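# Loop the rubber band around both bench dogs

## Task

Stretch the rubber band so it wraps a single time around each of the two bench dogs, sitting against their sides above the board and not resting on their tops. When finished, the board has to lie flat and motionless on the table, the gripper must be empty and not touching the band, and the arm should have released everything and pulled away.

## Robot and tools

Robot: a single six-joint arm with a two-finger parallel gripper. Its fingers extend along the gripper's own +x axis and close toward each other along its y axis. end_effector_position is the midpoint between the finger pads, roughly 3 to 4 cm back from the fingertips.

Frame: every pose is in the scene frame. Its origin sits on the tabletop straight under the arm's base, +z is up, and +y lies to the left when facing along +x. Positions are in metres. Orientations are quaternions ordered qw, qx, qy, qz (w first). The base may be slightly tilted relative to the table, and the reported hand position can be off, especially at long reach.

Command row: 8 numbers [x, y, z, qw, qx, qy, qz, opening]. x, y, z and the quaternion are an absolute target pose for the gripper, not an offset. opening runs from -1 to 1: +1 is fully open (0.088 m), the empty fingers touch at about -0.80, and values below that close no further. A full close takes at least about 0.5 s. To keep the hand's orientation steady, repeat the intended quaternion in every row rather than copying the last reported one, which may have drifted.

Tools:
- execute_actions(actions): a list of actions run one after another. Each action is a table of 1 to 15 rows, and each row lasts one control step of 1/30 s. If a table has fewer than 15 rows, its final row is repeated to fill the 15 steps. An empty list moves nothing and just returns state and images. An action is rejected if its target lies more than 0.6 m from the gripper's starting position along any of the gripper's current axes. If any action is malformed, or the first one fails that distance check against the latest reported state, nothing in the call runs.
- move(target, speed, blocking): drives the gripper in a straight line toward one absolute pose. target is one 8-number row, as above. speed is the top path speed in m/s, from 0.002 to 0.5 (default 0.25), and turning is capped at twice that value in rad/s. A path lasts between 0.5 and 10 s, and a longer one stops short after 10 s. The opening is applied when the move starts. The path does not slow for obstacles, and the hand can lag, stray or overshoot the set speed, mainly with the arm nearly straight. With blocking=false the call returns after 0.5 s while the arm keeps moving. Until a result shows that move has ended, further moves and execute_actions are refused, so use wait or stop first. The result adds a "move:" line giving how it ended and the distance from target. done means it settled near the target. Other endings include off_target, moving, held (a check blocked the final step) and fault. limits=paced means the sent pose was clipped. limits=held means a check blocked some steps along the way, after which the arm may speed up sharply.
- wait(seconds): 0 to 10 s. The arm keeps holding its last command. A running move continues, and the wait returns early if the move finishes.
- stop(): brakes a running move to rest. This needs braking distance, more when moving fast. The fingers are not stopped.
- zoom_image(camera, region): a magnified crop of one camera's latest image. region is [x0, y0, x1, y1] in pixels, origin at top-left, at most 504 by 504. The cameras are cam_head_left, cam_head_right, cam_high, cam_low and cam_wrist, each 504x504.
- read_manual(section): returns only the URDF licence texts ("licences"). It does not move anything.
- finished_scene(scene): ends the current scene (give its number) once the robot has held its final command. This is irreversible and reports success. Replying without a tool call also ends things.

Controller behaviour: at each step the commanded pose is clipped to within 70 mm and 16 degrees of the measured pose. Damped inverse kinematics then favours position over orientation. Far targets therefore take several actions, and after an action the arm only reaches the last clipped pose. Joint friction can leave the hand short of its target or slightly tilted, and tiny moves may not happen at all. Check position and orientation after each move and correct them. "Hand target" in a result is the pose the controller is currently heading for.

Result lines: the state line gives the gripper pose and its linear (m/s) and angular (rad/s) velocities. Joint positions and Joint velocities list waist, shoulder, elbow, wrist pitch, wrist yaw and wrist roll, then the finger-pad gap in metres. Joint ranges in rad: waist -3.054 to 3.054, shoulder 0.000 to 3.142, elbow 0.000 to 2.356, wrist pitch -1.571 to 1.571, wrist yaw -1.571 to 1.571, wrist roll -3.142 to 3.142. grip_measured is the finger opening on the same -1 to 1 scale. It may carry a constant error of about 1 mm, and while squeezing something rigid it reads up to about 3 mm (0.061) narrower than the pads really are. For a firm hold, command roughly 0.07 below grip_measured, or less for a lighter hold. Items thinner than about 3 mm receive proportionally less force. A "pose unreachable" line means the clearance check altered or blocked the command; the mount under the base counts as part of the arm. Joint torques and External joint torques are noisy estimates that include friction and any held weight.

Faults and hazards: load limits in N m are waist 16.6, shoulder 20.6, elbow 20.5, wrist pitch 5.42, wrist yaw 5.4, wrist roll 5.07. Hitting one causes a TORQUE FAULT that freezes the arm for 10 s and skips the rest of the call. Sustained loads heat the motors: a MOTOR HOT warning appears from 50 °C, and at 95 °C an OVER-TEMPERATURE FAULT holds the arm, which can go limp if it does not cool in time. Fast contacts strike harder, and targets set deeper past the contact press harder. Occasional outside tugs may act on a held item or nudge loose objects. Never push or drop anything off the table, and avoid slams, slips, drops and heavy pressing. Camera calibrations are approximate: fixed cameras may be off by a few degrees and millimetres, and the wrist camera is placed from the joint readings.

Each tool is called after ">>>" by a JSON object that holds its "api" and its "payload".

## Session

>>> {"api": "execute_actions", "payload": {"actions": []}}

Scene clock: 0.00 s.
end_effector_position=(+0.5216, +0.2297, +0.3449) grip_measured=+0.838 end_effector_quat_wxyz=(+0.922, -0.191, -0.002, +0.337) end_effector_velocity=(-0.001, -0.001, -0.001) end_effector_angular_velocity=(-0.008, +0.003, +0.006)
Joint positions: [ 0.422  1.893  1.145  0.807 -0.369 -0.375  0.08 ]
Joint velocities: [-0.002 -0.002 -0.002 -0.007 -0.007 -0.007 -0.   ]
Joint torques (N m, as the arm reports them, + toward a larger angle): no reading
External joint torques (N m, as the arm's controller estimates them; a push from outside toward a larger angle lowers the number): no reading
Motor temperatures (°C, as the motors report them): [24 26 23 24 22 23]
Heat: hottest shoulder 26 °C (+0.0 °C/min).
Hand target: +0.522, +0.230, +0.345; +0.922, -0.191, -0.002, +0.337

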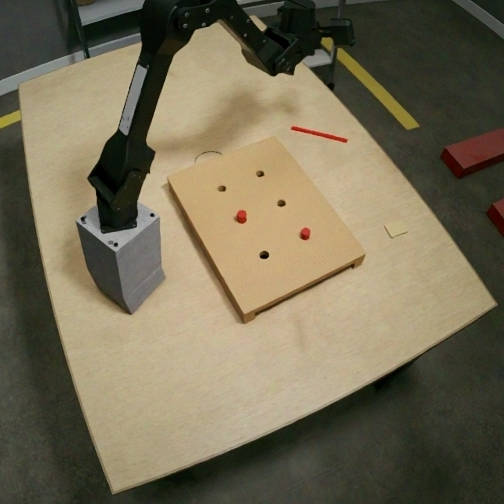

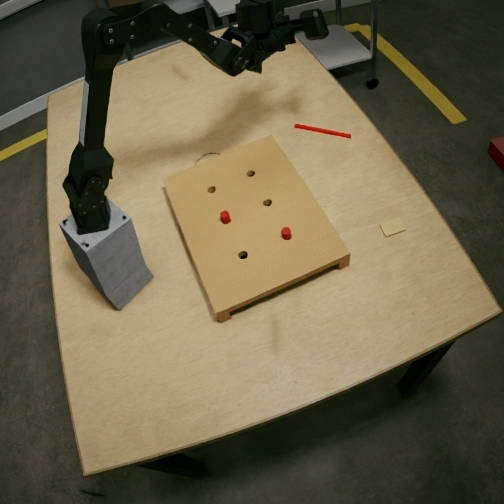

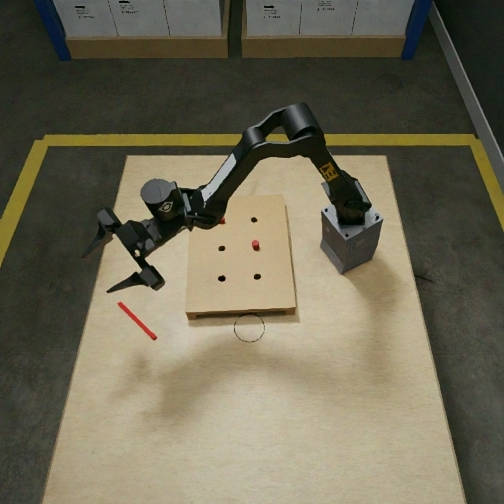

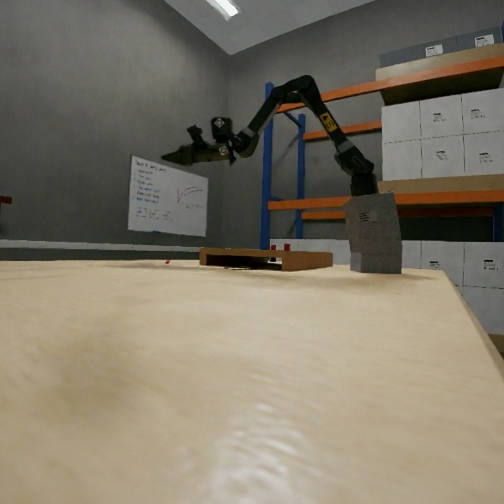

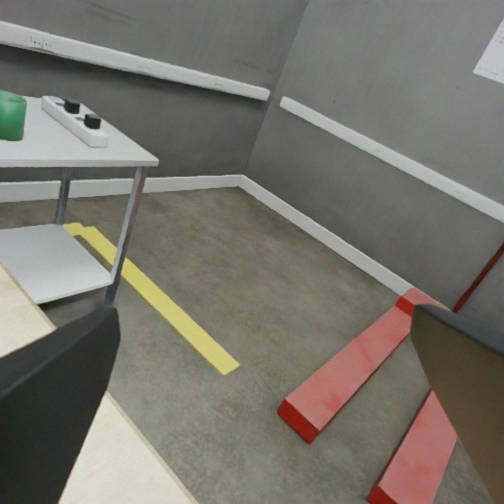

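>>> {"api": "zoom_image", "payload": {"camera": "cam_high", "region": [180, 190, 320, 350]}}

>>> {"api": "zoom_image", "payload": {"camera": "cam_low", "region": [190, 225, 350, 285]}}

>>> {"api": "zoom_image", "payload": {"camera": "cam_head_left", "region": [160, 130, 380, 330]}}

>>> {"api": "zoom_image", "payload": {"camera": "cam_head_right", "region": [150, 130, 370, 330]}}

Region (180, 190, 320, 350) of cam_high's 504x504 image, scaled by 3.150, with more detail than that image has; it fills the left 441 columns of this view, and the rest is white.

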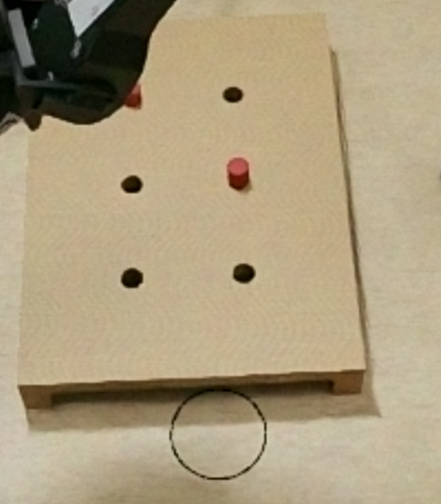

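Region (190, 225, 350, 285) of cam_low's 504x504 image, scaled by 3.150, with more detail than that image has; it fills the top 189 rows of this view, and the rest is white.

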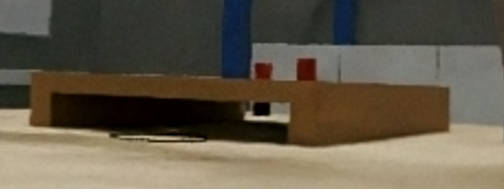

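Region (160, 130, 380, 330) of cam_head_left's 504x504 image, scaled by 2.291, with more detail than that image has; it fills the top 458 rows of this view, and the rest is white.

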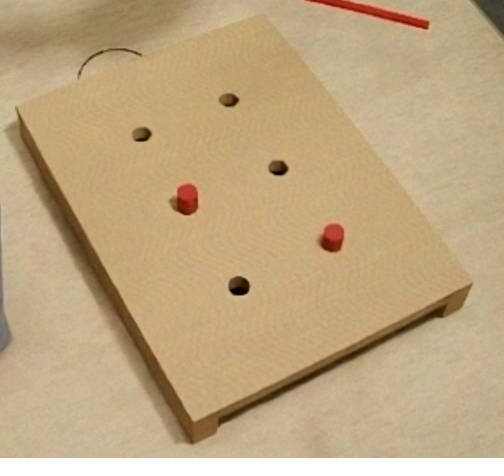

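Region (150, 130, 370, 330) of cam_head_right's 504x504 image, scaled by 2.291, with more detail than that image has; it fills the top 458 rows of this view, and the rest is white.

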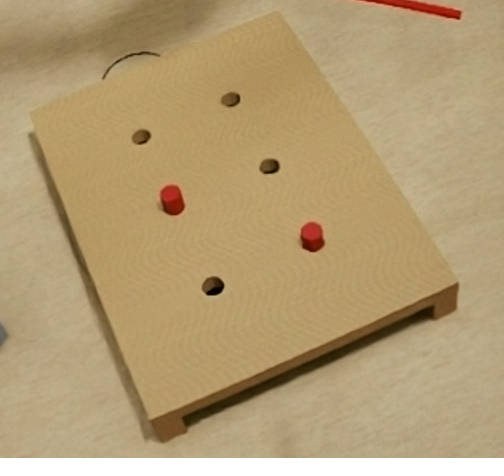

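>>> {"api": "move", "payload": {"target": [0.203,0.265,0.13,0.646,-0.2876,0.646,0.2876,0.0], "speed": 0.4}}

Scene clock: 4.57 s.
end_effector_position=(+0.2022, +0.2594, +0.1342) grip_measured=+0.003 end_effector_quat_wxyz=(+0.649, -0.287, +0.645, +0.285) end_effector_velocity=(-0.004, -0.001, -0.003) end_effector_angular_velocity=(-0.001, +0.028, +0.006)
Joint positions: [ 1.051  1.871  0.979 -0.508  0.082  0.098  0.039]
Joint velocities: [-0.002  0.007 -0.002 -0.007 -0.022 -0.007 -0.   ]
Joint torques (N m, as the arm reports them, + toward a larger angle): [ 0.63 -6.62  5.32  0.25 -0.17  0.17]
External joint torques (N m, as the arm's controller estimates them; a push from outside toward a larger angle lowers the number): [ 0.03  0.83  1.27 -0.09 -0.16  0.17]
Motor temperatures (°C, as the motors report them): [24 27 23 25 22 23]
Heat: hottest shoulder 27 °C (+0.0 °C/min).
Hand target: +0.202, +0.262, +0.133; +0.646, -0.286, +0.647, +0.285
Off the commanded pose: 0.007 m, 0 deg.
move: done
camera_calibration (this result's frames):
cam_wrist: T_world_to_cam=[[0.744343, -0.66658, 0.0402992, 0.0131209], [-0.637081, -0.690719, 0.342104, 0.292209], [-0.200204, -0.280316, -0.938798, 0.320123], [0, 0, 0, 1]] pos_world=[0.240484, 0.300316, 0.200036]

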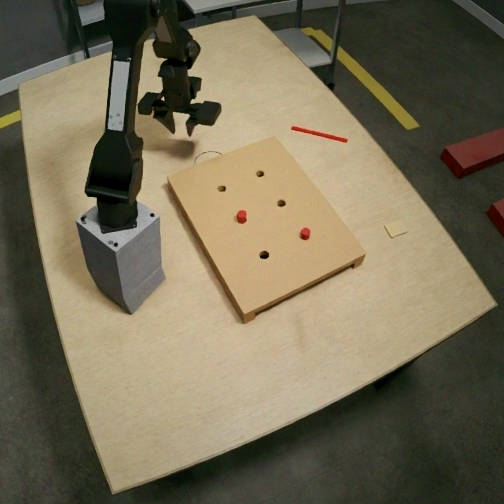

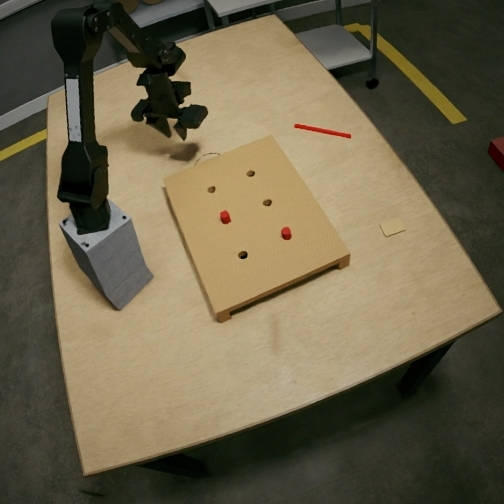

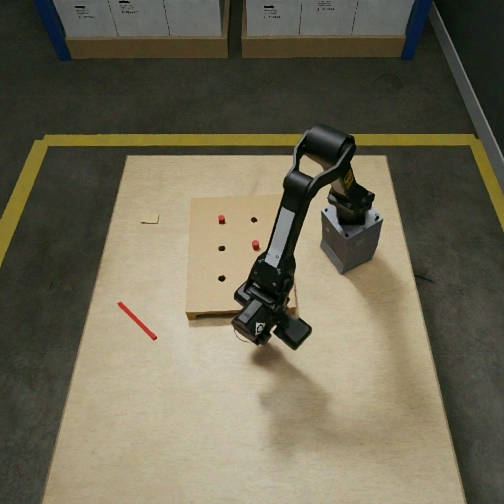

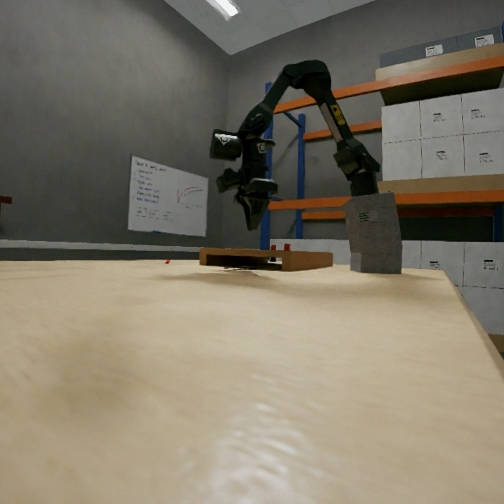

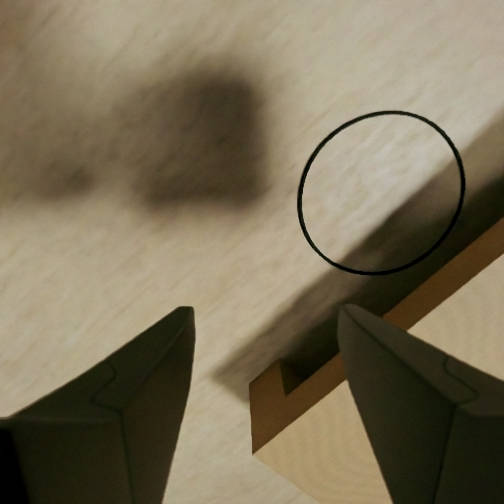

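>>> {"api": "move", "payload": {"target": [0.224,0.255,0.055,0.646,-0.2876,0.646,0.2876,-0.2]}}

>>> {"api": "zoom_image", "payload": {"camera": "cam_low", "region": [190, 200, 310, 285]}}

Scene clock: 6.03 s.
end_effector_position=(+0.2224, +0.2547, +0.0582) grip_measured=-0.197 end_effector_quat_wxyz=(+0.647, -0.287, +0.646, +0.287) end_effector_velocity=(-0.006, -0.008, -0.006) end_effector_angular_velocity=(-0.028, +0.032, +0.003)
Joint positions: [ 0.975  2.135  1.005 -0.267  0.064  0.018  0.029]
Joint velocities: [-0.007  0.017 -0.002 -0.022 -0.007 -0.007  0.   ]
Joint torques (N m, as the arm reports them, + toward a larger angle): [ 0.3  -7.31  3.93  0.7  -0.06 -0.09]
External joint torques (N m, as the arm's controller estimates them; a push from outside toward a larger angle lowers the number): [-0.25  0.71  0.99  0.39 -0.05 -0.09]
Motor temperatures (°C, as the motors report them): [24 27 23 25 22 23]
Heat: hottest shoulder 27 °C (+9.9 °C/min).
Hand target: +0.224, +0.255, +0.055; +0.646, -0.287, +0.646, +0.288
Off the commanded pose: 0.004 m, 0 deg.
move: done
camera_calibration (this result's frames):
cam_wrist: T_world_to_cam=[[0.74772, -0.663018, 0.03637, -0.00343391], [-0.632365, -0.694303, 0.343597, 0.327598], [-0.202559, -0.279913, -0.938413, 0.251843], [0, 0, 0, 1]] pos_world=[0.260742, 0.29567, 0.123896]

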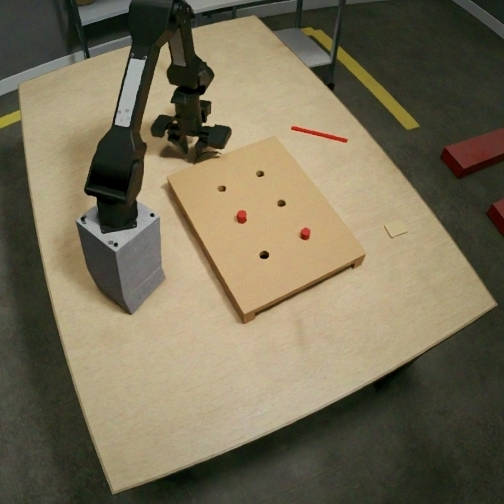

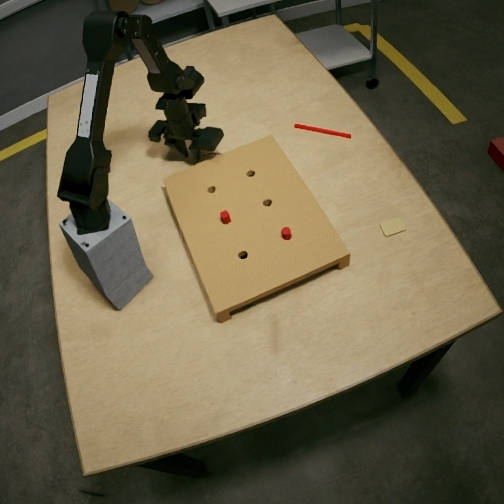

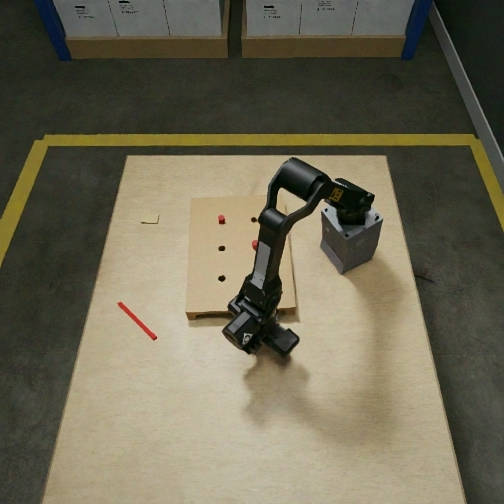

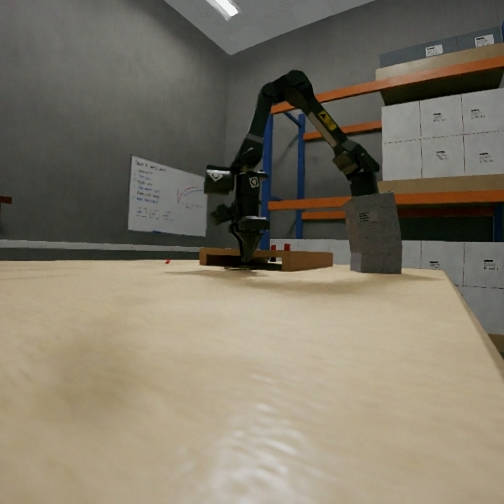

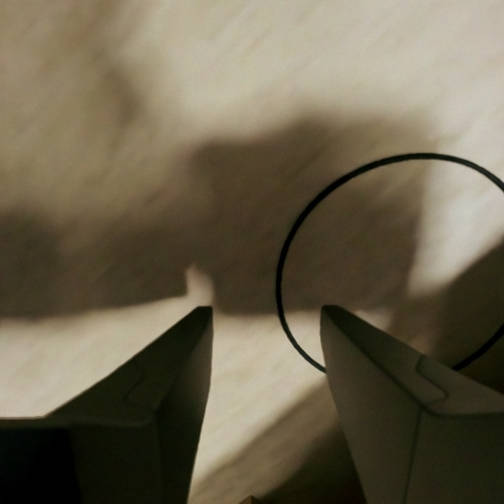

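Region (190, 200, 310, 285) of cam_low's 504x504 image, scaled by 4.200, with more detail than that image has; it fills the top 357 rows of this view, and the rest is white.

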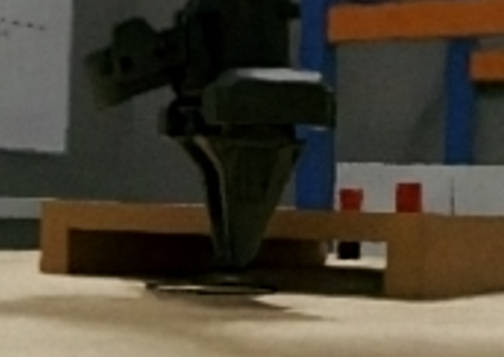

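>>> {"api": "move", "payload": {"target": [0.229,0.255,0.042,0.646,-0.2876,0.646,0.2876,-0.4], "speed": 0.03}}

>>> {"api": "zoom_image", "payload": {"camera": "cam_low", "region": [210, 230, 280, 280]}}

Scene clock: 7.13 s.
end_effector_position=(+0.2273, +0.2542, +0.0448) grip_measured=-0.397 end_effector_quat_wxyz=(+0.646, -0.288, +0.646, +0.287) end_effector_velocity=(+0.003, +0.003, +0.000) end_effector_angular_velocity=(+0.014, -0.003, +0.004)
Joint positions: [ 0.961  2.187  1.028 -0.238  0.063  0.004  0.02 ]
Joint velocities: [-0.002  0.002  0.007  0.007 -0.007 -0.007 -0.   ]
Joint torques (N m, as the arm reports them, + toward a larger angle): [ 0.28 -7.32  3.99  0.74 -0.11 -0.19]
External joint torques (N m, as the arm's controller estimates them; a push from outside toward a larger angle lowers the number): [-0.26  0.94  1.05  0.38 -0.1  -0.19]
Motor temperatures (°C, as the motors report them): [24 28 23 25 22 23]
Heat: hottest shoulder 28 °C (+16.8 °C/min).
Hand target: +0.229, +0.255, +0.042; +0.646, -0.288, +0.646, +0.288
Off the commanded pose: 0.003 m, 0 deg.
move: done
camera_calibration (this result's frames):
cam_wrist: T_world_to_cam=[[0.74795, -0.662707, 0.037288, -0.00713656], [-0.631923, -0.693767, 0.345486, 0.334655], [-0.203087, -0.28197, -0.937683, 0.24073], [0, 0, 0, 1]] pos_world=[0.265703, 0.295322, 0.110376]

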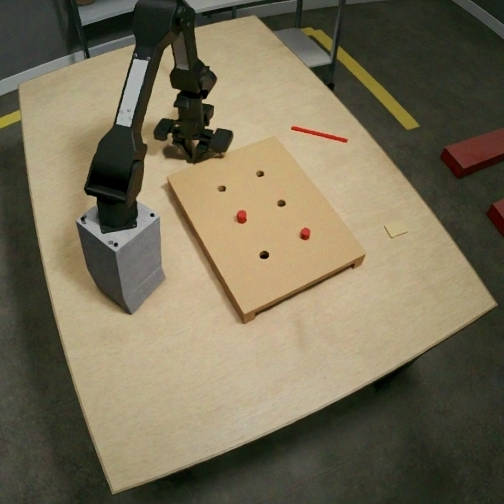

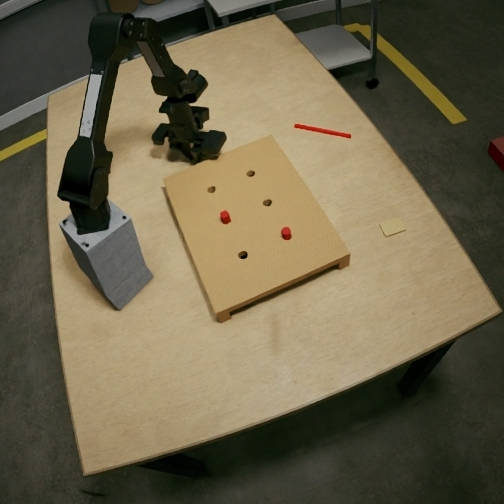

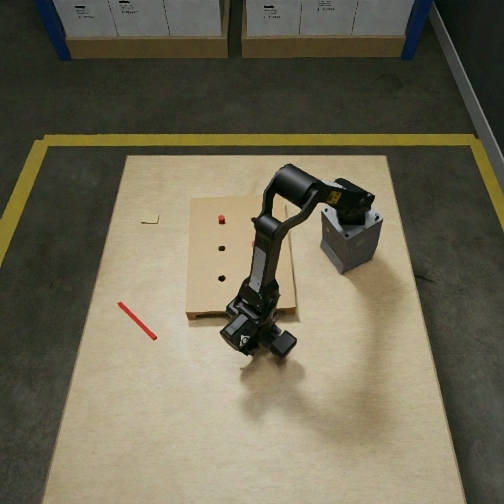

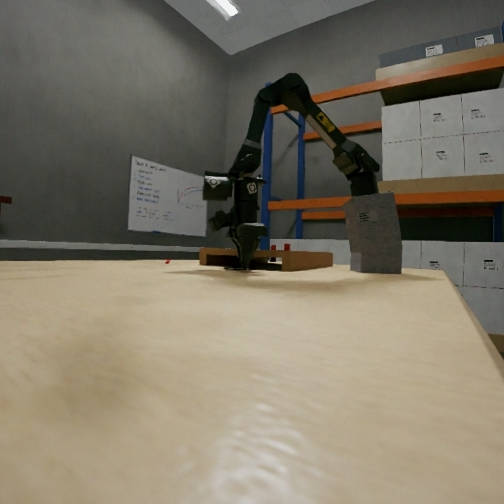

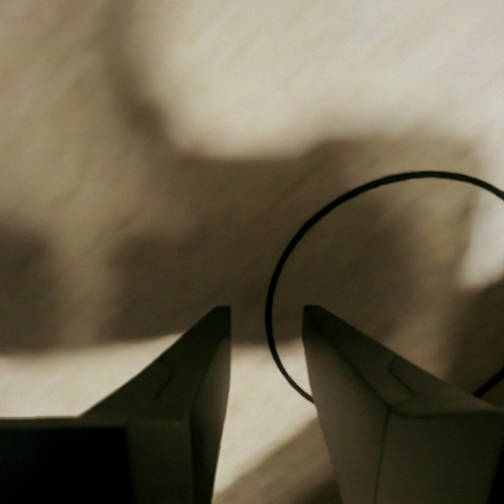

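Region (210, 230, 280, 280) of cam_low's 504x504 image, scaled by 7.200, with more detail than that image has; it fills the top 360 rows of this view, and the rest is white.

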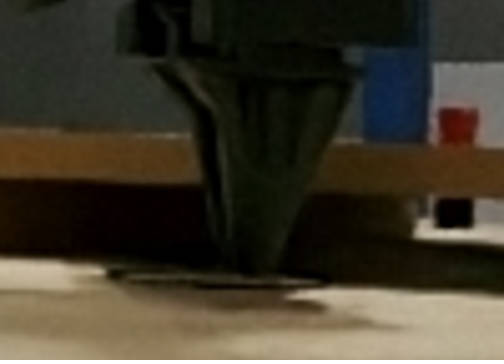

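About 4 mm remain; lowering to light contact.

>>> {"api": "move", "payload": {"target": [0.230,0.256,0.035,0.646,-0.2876,0.646,0.2876,-0.5], "speed": 0.015}}

>>> {"api": "zoom_image", "payload": {"camera": "cam_low", "region": [210, 230, 280, 280]}}

Scene clock: 8.23 s.
end_effector_position=(+0.2276, +0.2547, +0.0395) grip_measured=-0.497 end_effector_quat_wxyz=(+0.646, -0.288, +0.646, +0.287) end_effector_velocity=(+0.002, -0.001, +0.001) end_effector_angular_velocity=(-0.007, -0.004, +0.005)
Joint positions: [ 0.96   2.207  1.035 -0.226  0.062  0.002  0.015]
Joint velocities: [-0.002 -0.002  0.002 -0.007  0.007 -0.007 -0.   ]
Joint torques (N m, as the arm reports them, + toward a larger angle): [ 0.19 -6.77  4.25  1.11 -0.08 -0.16]
External joint torques (N m, as the arm's controller estimates them; a push from outside toward a larger angle lowers the number): [-0.28  1.52  1.39  0.76 -0.09 -0.16]
Motor temperatures (°C, as the motors report them): [24 28 24 25 22 23]
Heat: hottest shoulder 28 °C (+14.6 °C/min).
Hand target: +0.230, +0.256, +0.035; +0.646, -0.288, +0.646, +0.287
Off the commanded pose: 0.005 m, 0 deg.
move: done
camera_calibration (this result's frames):
cam_wrist: T_world_to_cam=[[0.748809, -0.661771, 0.0366481, -0.00719749], [-0.630633, -0.694381, 0.346608, 0.336799], [-0.203927, -0.282655, -0.937294, 0.236401], [0, 0, 0, 1]] pos_world=[0.265995, 0.295923, 0.105103]

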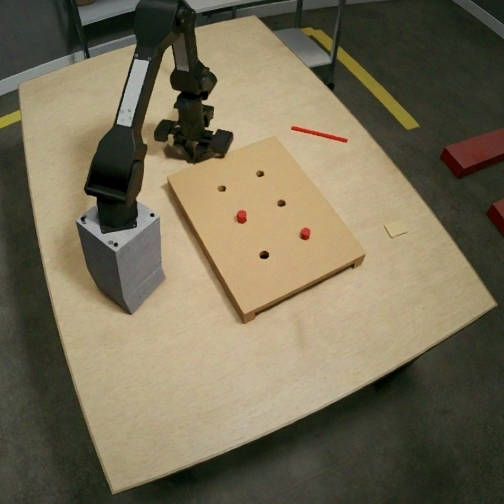

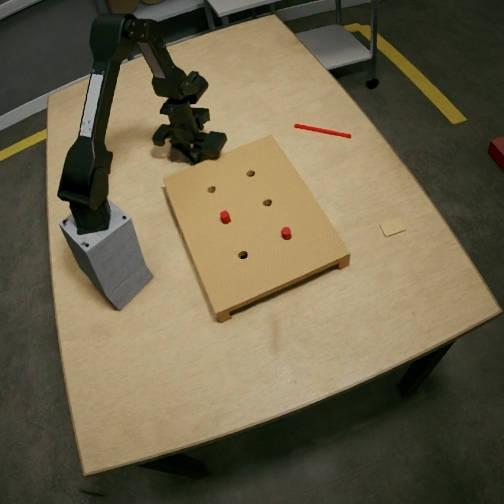

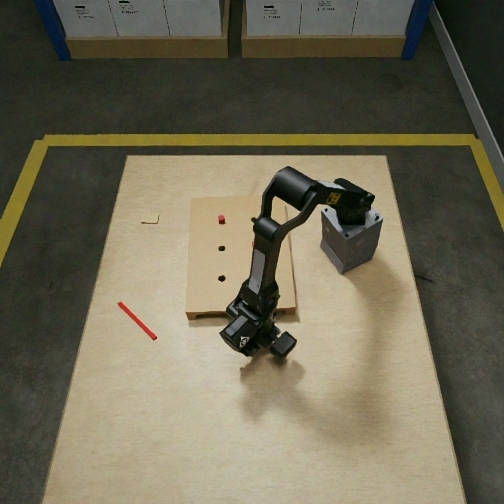

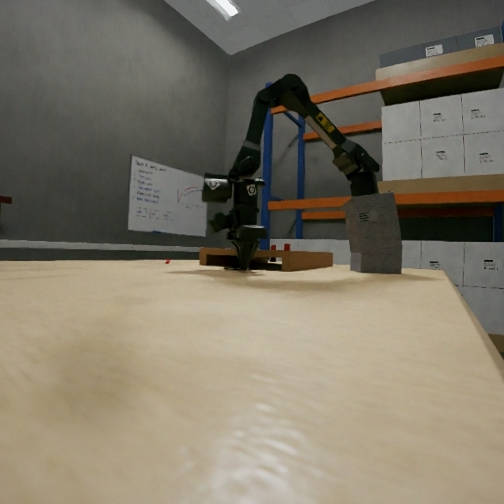

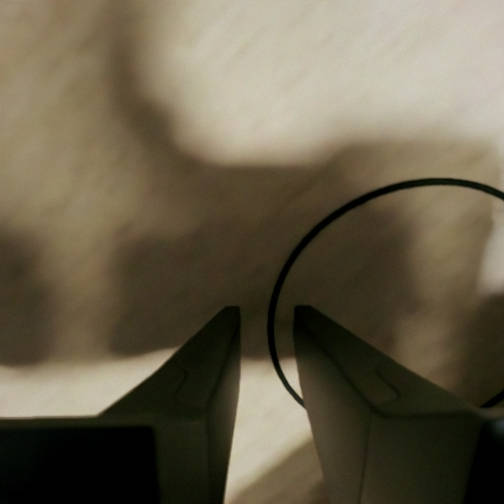

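Region (210, 230, 280, 280) of cam_low's 504x504 image, scaled by 7.200, with more detail than that image has; it fills the top 360 rows of this view, and the rest is white.

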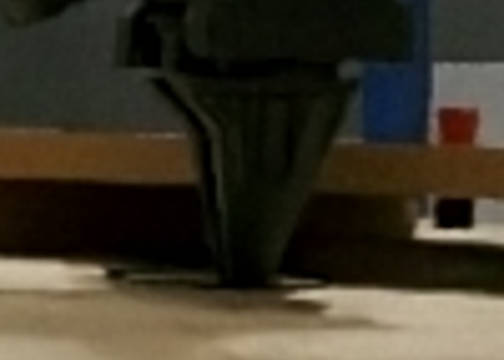

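Contact made. Closing, then lifting.

>>> {"api": "move", "payload": {"target": [0.230,0.256,0.035,0.646,-0.2876,0.646,0.2876,-1], "speed": 0.015}}

>>> {"api": "move", "payload": {"target": [0.225,0.275,0.16,0.646,-0.2876,0.646,0.2876,-1], "speed": 0.1}}

>>> {"api": "zoom_image", "payload": {"camera": "cam_low", "region": [180, 180, 310, 280]}}

Scene clock: 9.23 s.
end_effector_position=(+0.2274, +0.2563, +0.0398) grip_measured=-0.797 end_effector_quat_wxyz=(+0.646, -0.287, +0.646, +0.290) end_effector_velocity=(-0.002, -0.001, +0.000) end_effector_angular_velocity=(-0.001, +0.010, +0.020)
Joint positions: [ 0.961  2.207  1.037 -0.225  0.058  0.002  0.   ]
Joint velocities: [-0.002 -0.002 -0.002 -0.007 -0.007 -0.022  0.   ]
Joint torques (N m, as the arm reports them, + toward a larger angle): [ 0.1  -6.81  4.08  1.02  0.05 -0.13]
External joint torques (N m, as the arm's controller estimates them; a push from outside toward a larger angle lowers the number): [-0.46  1.42  1.28  0.68  0.07 -0.13]
Motor temperatures (°C, as the motors report them): [24 28 24 25 22 23]
Heat: hottest shoulder 28 °C (+13.0 °C/min).
Hand target: +0.230, +0.256, +0.035; +0.646, -0.287, +0.646, +0.288
Off the commanded pose: 0.005 m, 0 deg.
move: done
camera_calibration (this result's frames):
cam_wrist: T_world_to_cam=[[0.74972, -0.660971, 0.0322136, -0.00627634], [-0.629296, -0.697042, 0.343685, 0.338239], [-0.204712, -0.27794, -0.938532, 0.23608], [0, 0, 0, 1]] pos_world=[0.265886, 0.297234, 0.105523]

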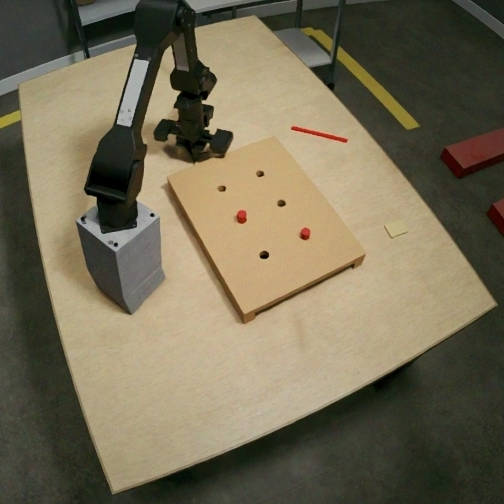

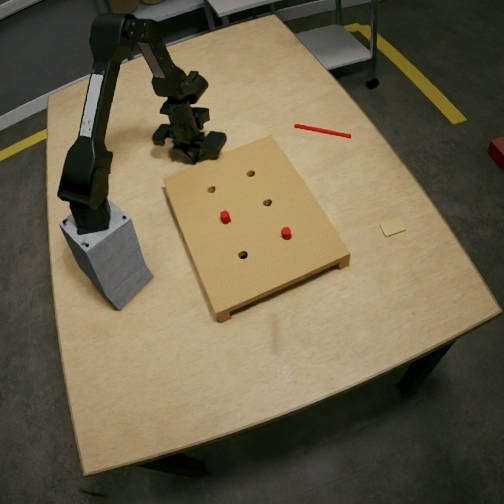

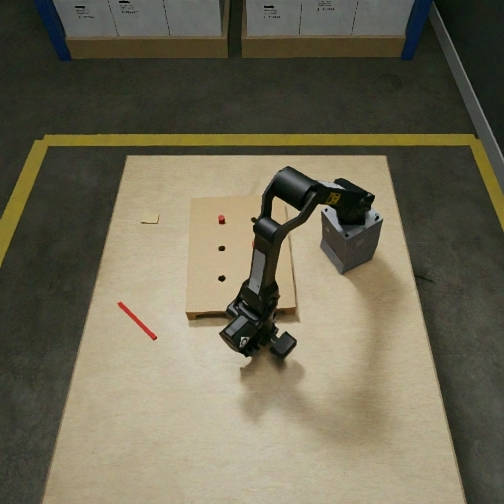

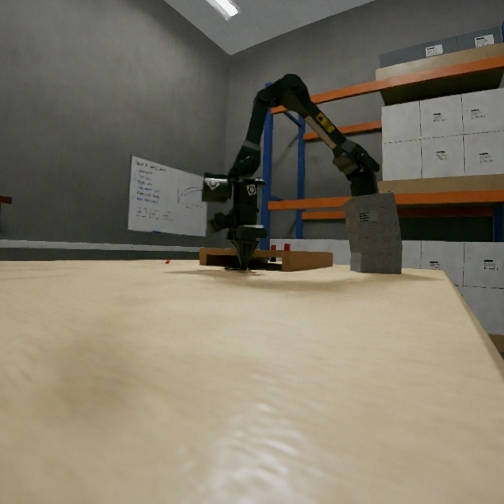

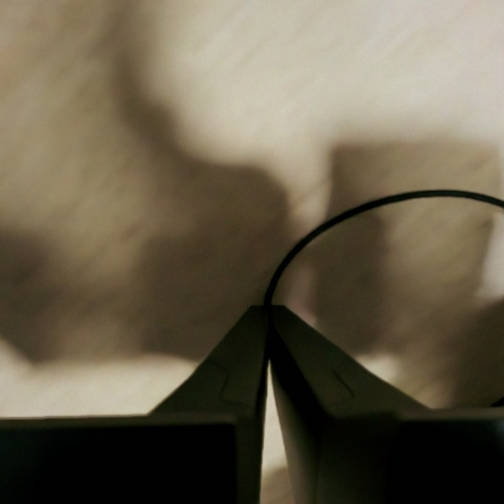

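Scene clock: 10.83 s.
end_effector_position=(+0.2225, +0.2709, +0.1541) grip_measured=-0.797 end_effector_quat_wxyz=(+0.640, -0.291, +0.651, +0.286) end_effector_velocity=(-0.002, -0.002, -0.001) end_effector_angular_velocity=(-0.005, +0.013, +0.006)
Joint positions: [ 1.025  1.89   1.122 -0.651  0.071  0.065  0.   ]
Joint velocities: [-0.002  0.002 -0.002 -0.007 -0.007 -0.007  0.   ]
Joint torques (N m, as the arm reports them, + toward a larger angle): [  0.8  -10.26   5.57   0.19   0.06   0.14]
External joint torques (N m, as the arm's controller estimates them; a push from outside toward a larger angle lowers the number): [ 0.22 -2.26  1.07 -0.1   0.06  0.14]
Motor temperatures (°C, as the motors report them): [24 28 24 25 22 23]
Heat: hottest shoulder 28 °C (+11.1 °C/min).
Hand target: +0.225, +0.275, +0.159; +0.646, -0.288, +0.646, +0.287
Off the commanded pose: 0.008 m, 1 deg.
move: done
camera_calibration (this result's frames):
cam_wrist: T_world_to_cam=[[0.750479, -0.659928, 0.0357311, 0.00236724], [-0.625255, -0.691455, 0.361864, 0.300812], [-0.214098, -0.293913, -0.931546, 0.351723], [0, 0, 0, 1]] pos_world=[0.261611, 0.312936, 0.218708]

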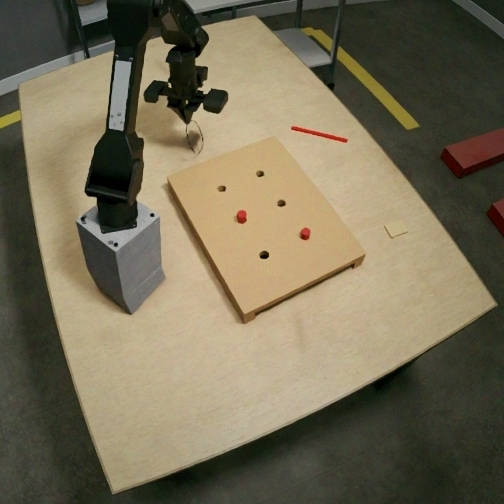

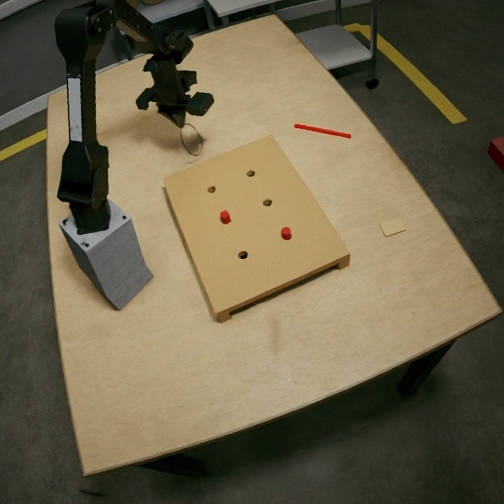

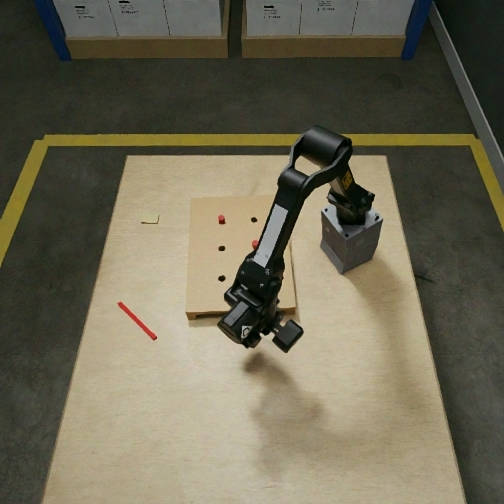

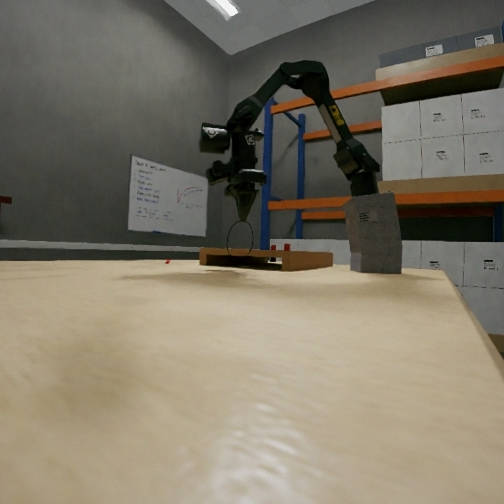

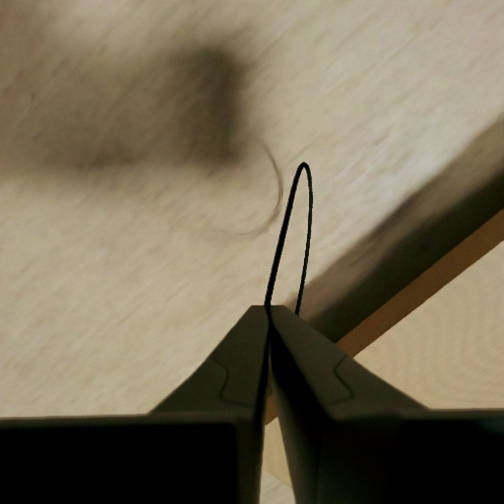

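Region (180, 180, 310, 280) of cam_low's 504x504 image, scaled by 3.877, with more detail than that image has; it fills the top 388 rows of this view, and the rest is white.

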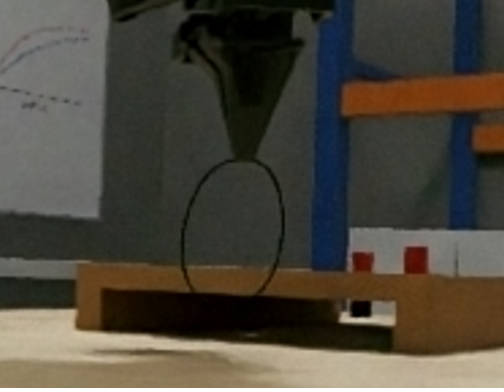

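>>> {"api": "move", "payload": {"target": [0.24,0.25,0.225,0.646,-0.2876,0.646,0.2876,-1], "speed": 0.15}}

>>> {"api": "move", "payload": {"target": [0.34,-0.092,0.225,0.646,-0.2876,0.646,0.2876,-1], "speed": 0.2}}

Scene clock: 12.10 s.
end_effector_position=(+0.2370, +0.2485, +0.2194) grip_measured=-0.797 end_effector_quat_wxyz=(+0.641, -0.290, +0.651, +0.285) end_effector_velocity=(+0.001, -0.004, +0.000) end_effector_angular_velocity=(-0.011, -0.001, +0.001)
Joint positions: [ 0.959  1.72   1.186 -0.879  0.062  0.003  0.   ]
Joint velocities: [-0.007 -0.002 -0.002 -0.007  0.007 -0.007  0.   ]
Joint torques (N m, as the arm reports them, + toward a larger angle): [ 0.21 -9.56  6.58  0.13 -0.12 -0.14]
External joint torques (N m, as the arm's controller estimates them; a push from outside toward a larger angle lowers the number): [-0.2  -2.    1.41 -0.19 -0.11 -0.14]
Motor temperatures (°C, as the motors report them): [24 29 24 25 22 23]
Heat: hottest shoulder 29 °C (+14.9 °C/min).
Hand target: +0.240, +0.250, +0.225; +0.646, -0.287, +0.646, +0.288
Off the commanded pose: 0.007 m, 1 deg.
move: done
camera_calibration (this result's frames):
cam_wrist: T_world_to_cam=[[0.748695, -0.661903, 0.0366222, -0.0249071], [-0.627885, -0.690329, 0.359452, 0.271573], [-0.212641, -0.292115, -0.932445, 0.408491], [0, 0, 0, 1]] pos_world=[0.276027, 0.290315, 0.28419]

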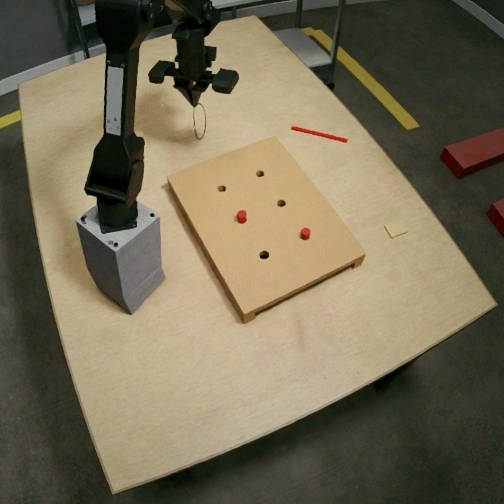

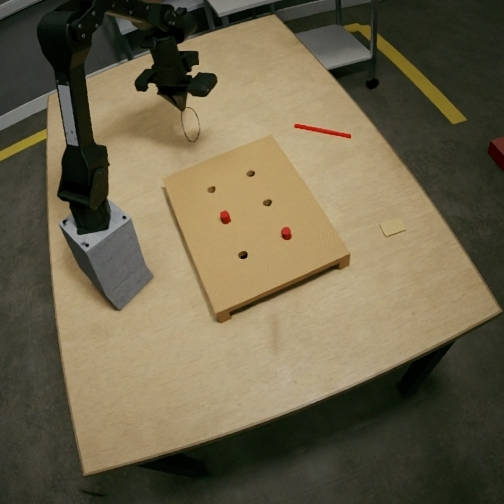

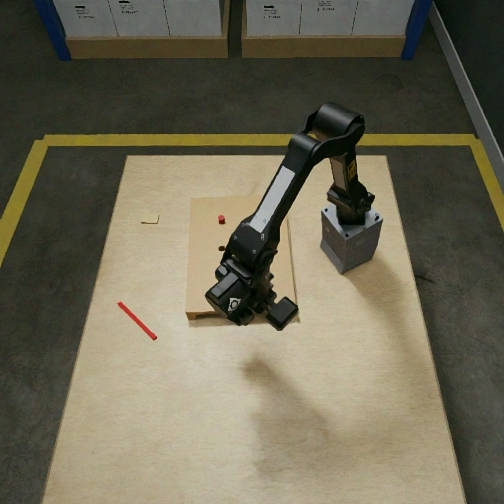

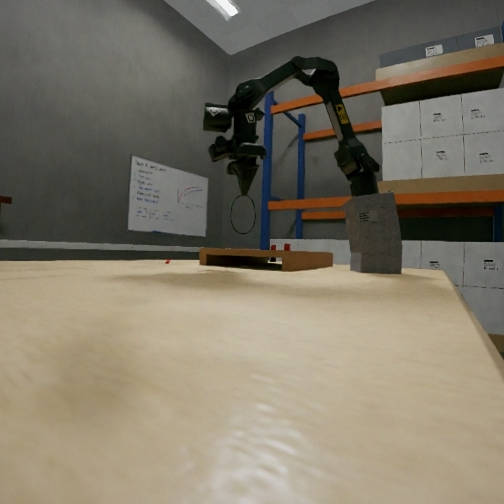

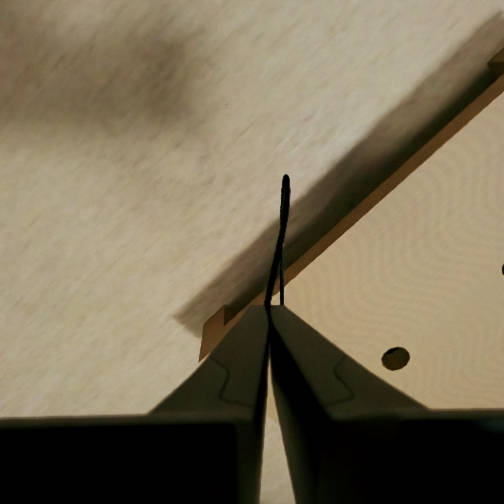

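Scene clock: 14.33 s.
end_effector_position=(+0.3385, -0.0864, +0.2253) grip_measured=-0.797 end_effector_quat_wxyz=(+0.650, -0.284, +0.643, +0.289) end_effector_velocity=(+0.005, -0.001, +0.002) end_effector_angular_velocity=(+0.001, -0.019, +0.022)
Joint positions: [-0.217  1.783  1.229 -0.891 -0.148 -1.157  0.   ]
Joint velocities: [-0.002  0.002  0.012  0.007 -0.007 -0.022  0.   ]
Joint torques (N m, as the arm reports them, + toward a larger angle): [-1.21 -6.8   6.83  0.17 -0.19 -0.14]
External joint torques (N m, as the arm's controller estimates them; a push from outside toward a larger angle lowers the number): [-0.15  0.89  1.58 -0.14 -0.12 -0.14]
Motor temperatures (°C, as the motors report them): [24 29 24 25 22 23]
Heat: hottest shoulder 29 °C (+12.6 °C/min).
Hand target: +0.341, -0.088, +0.225; +0.649, -0.283, +0.643, +0.291
Off the commanded pose: 0.006 m, 1 deg.
move: done
camera_calibration (this result's frames):
cam_wrist: T_world_to_cam=[[0.74595, -0.66522, 0.032245, -0.321163], [-0.635264, -0.69615, 0.334387, 0.109684], [-0.199994, -0.26992, -0.941884, 0.337503], [0, 0, 0, 1]] pos_world=[0.376748, -0.046189, 0.291568]

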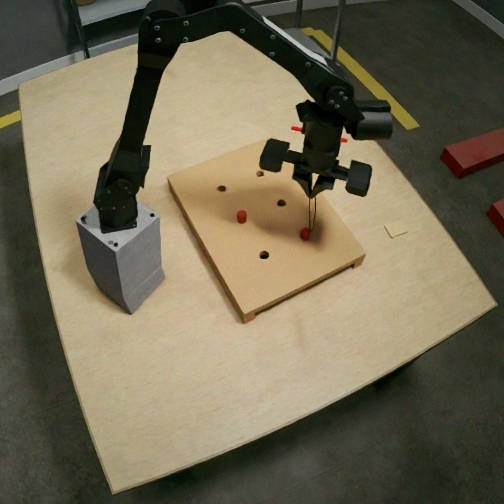

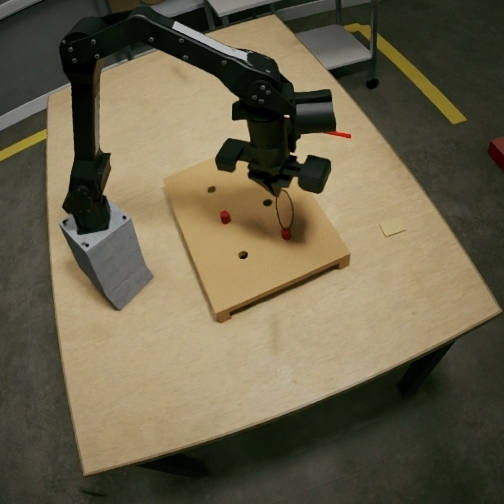

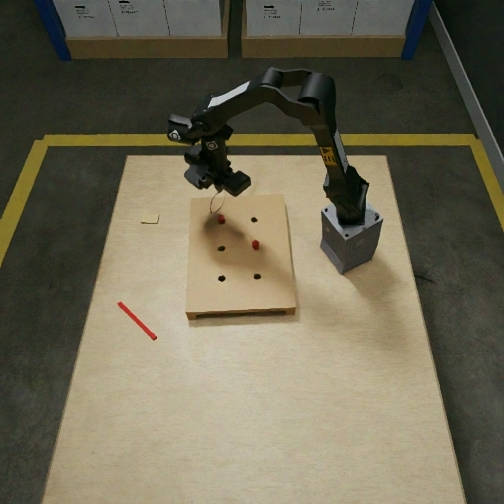

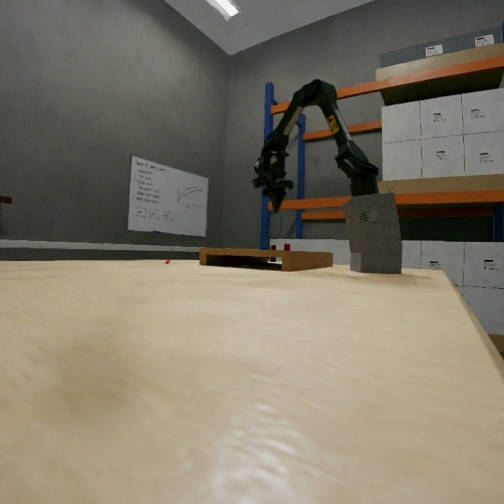

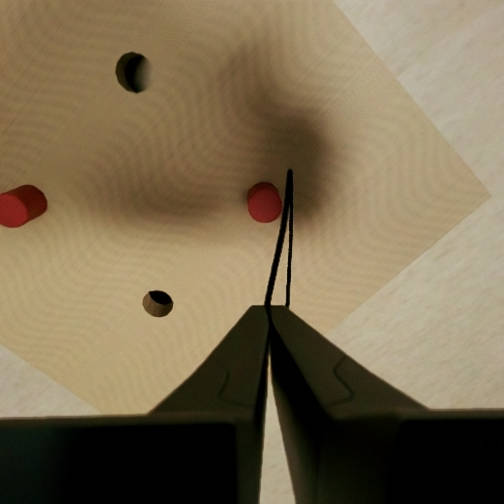

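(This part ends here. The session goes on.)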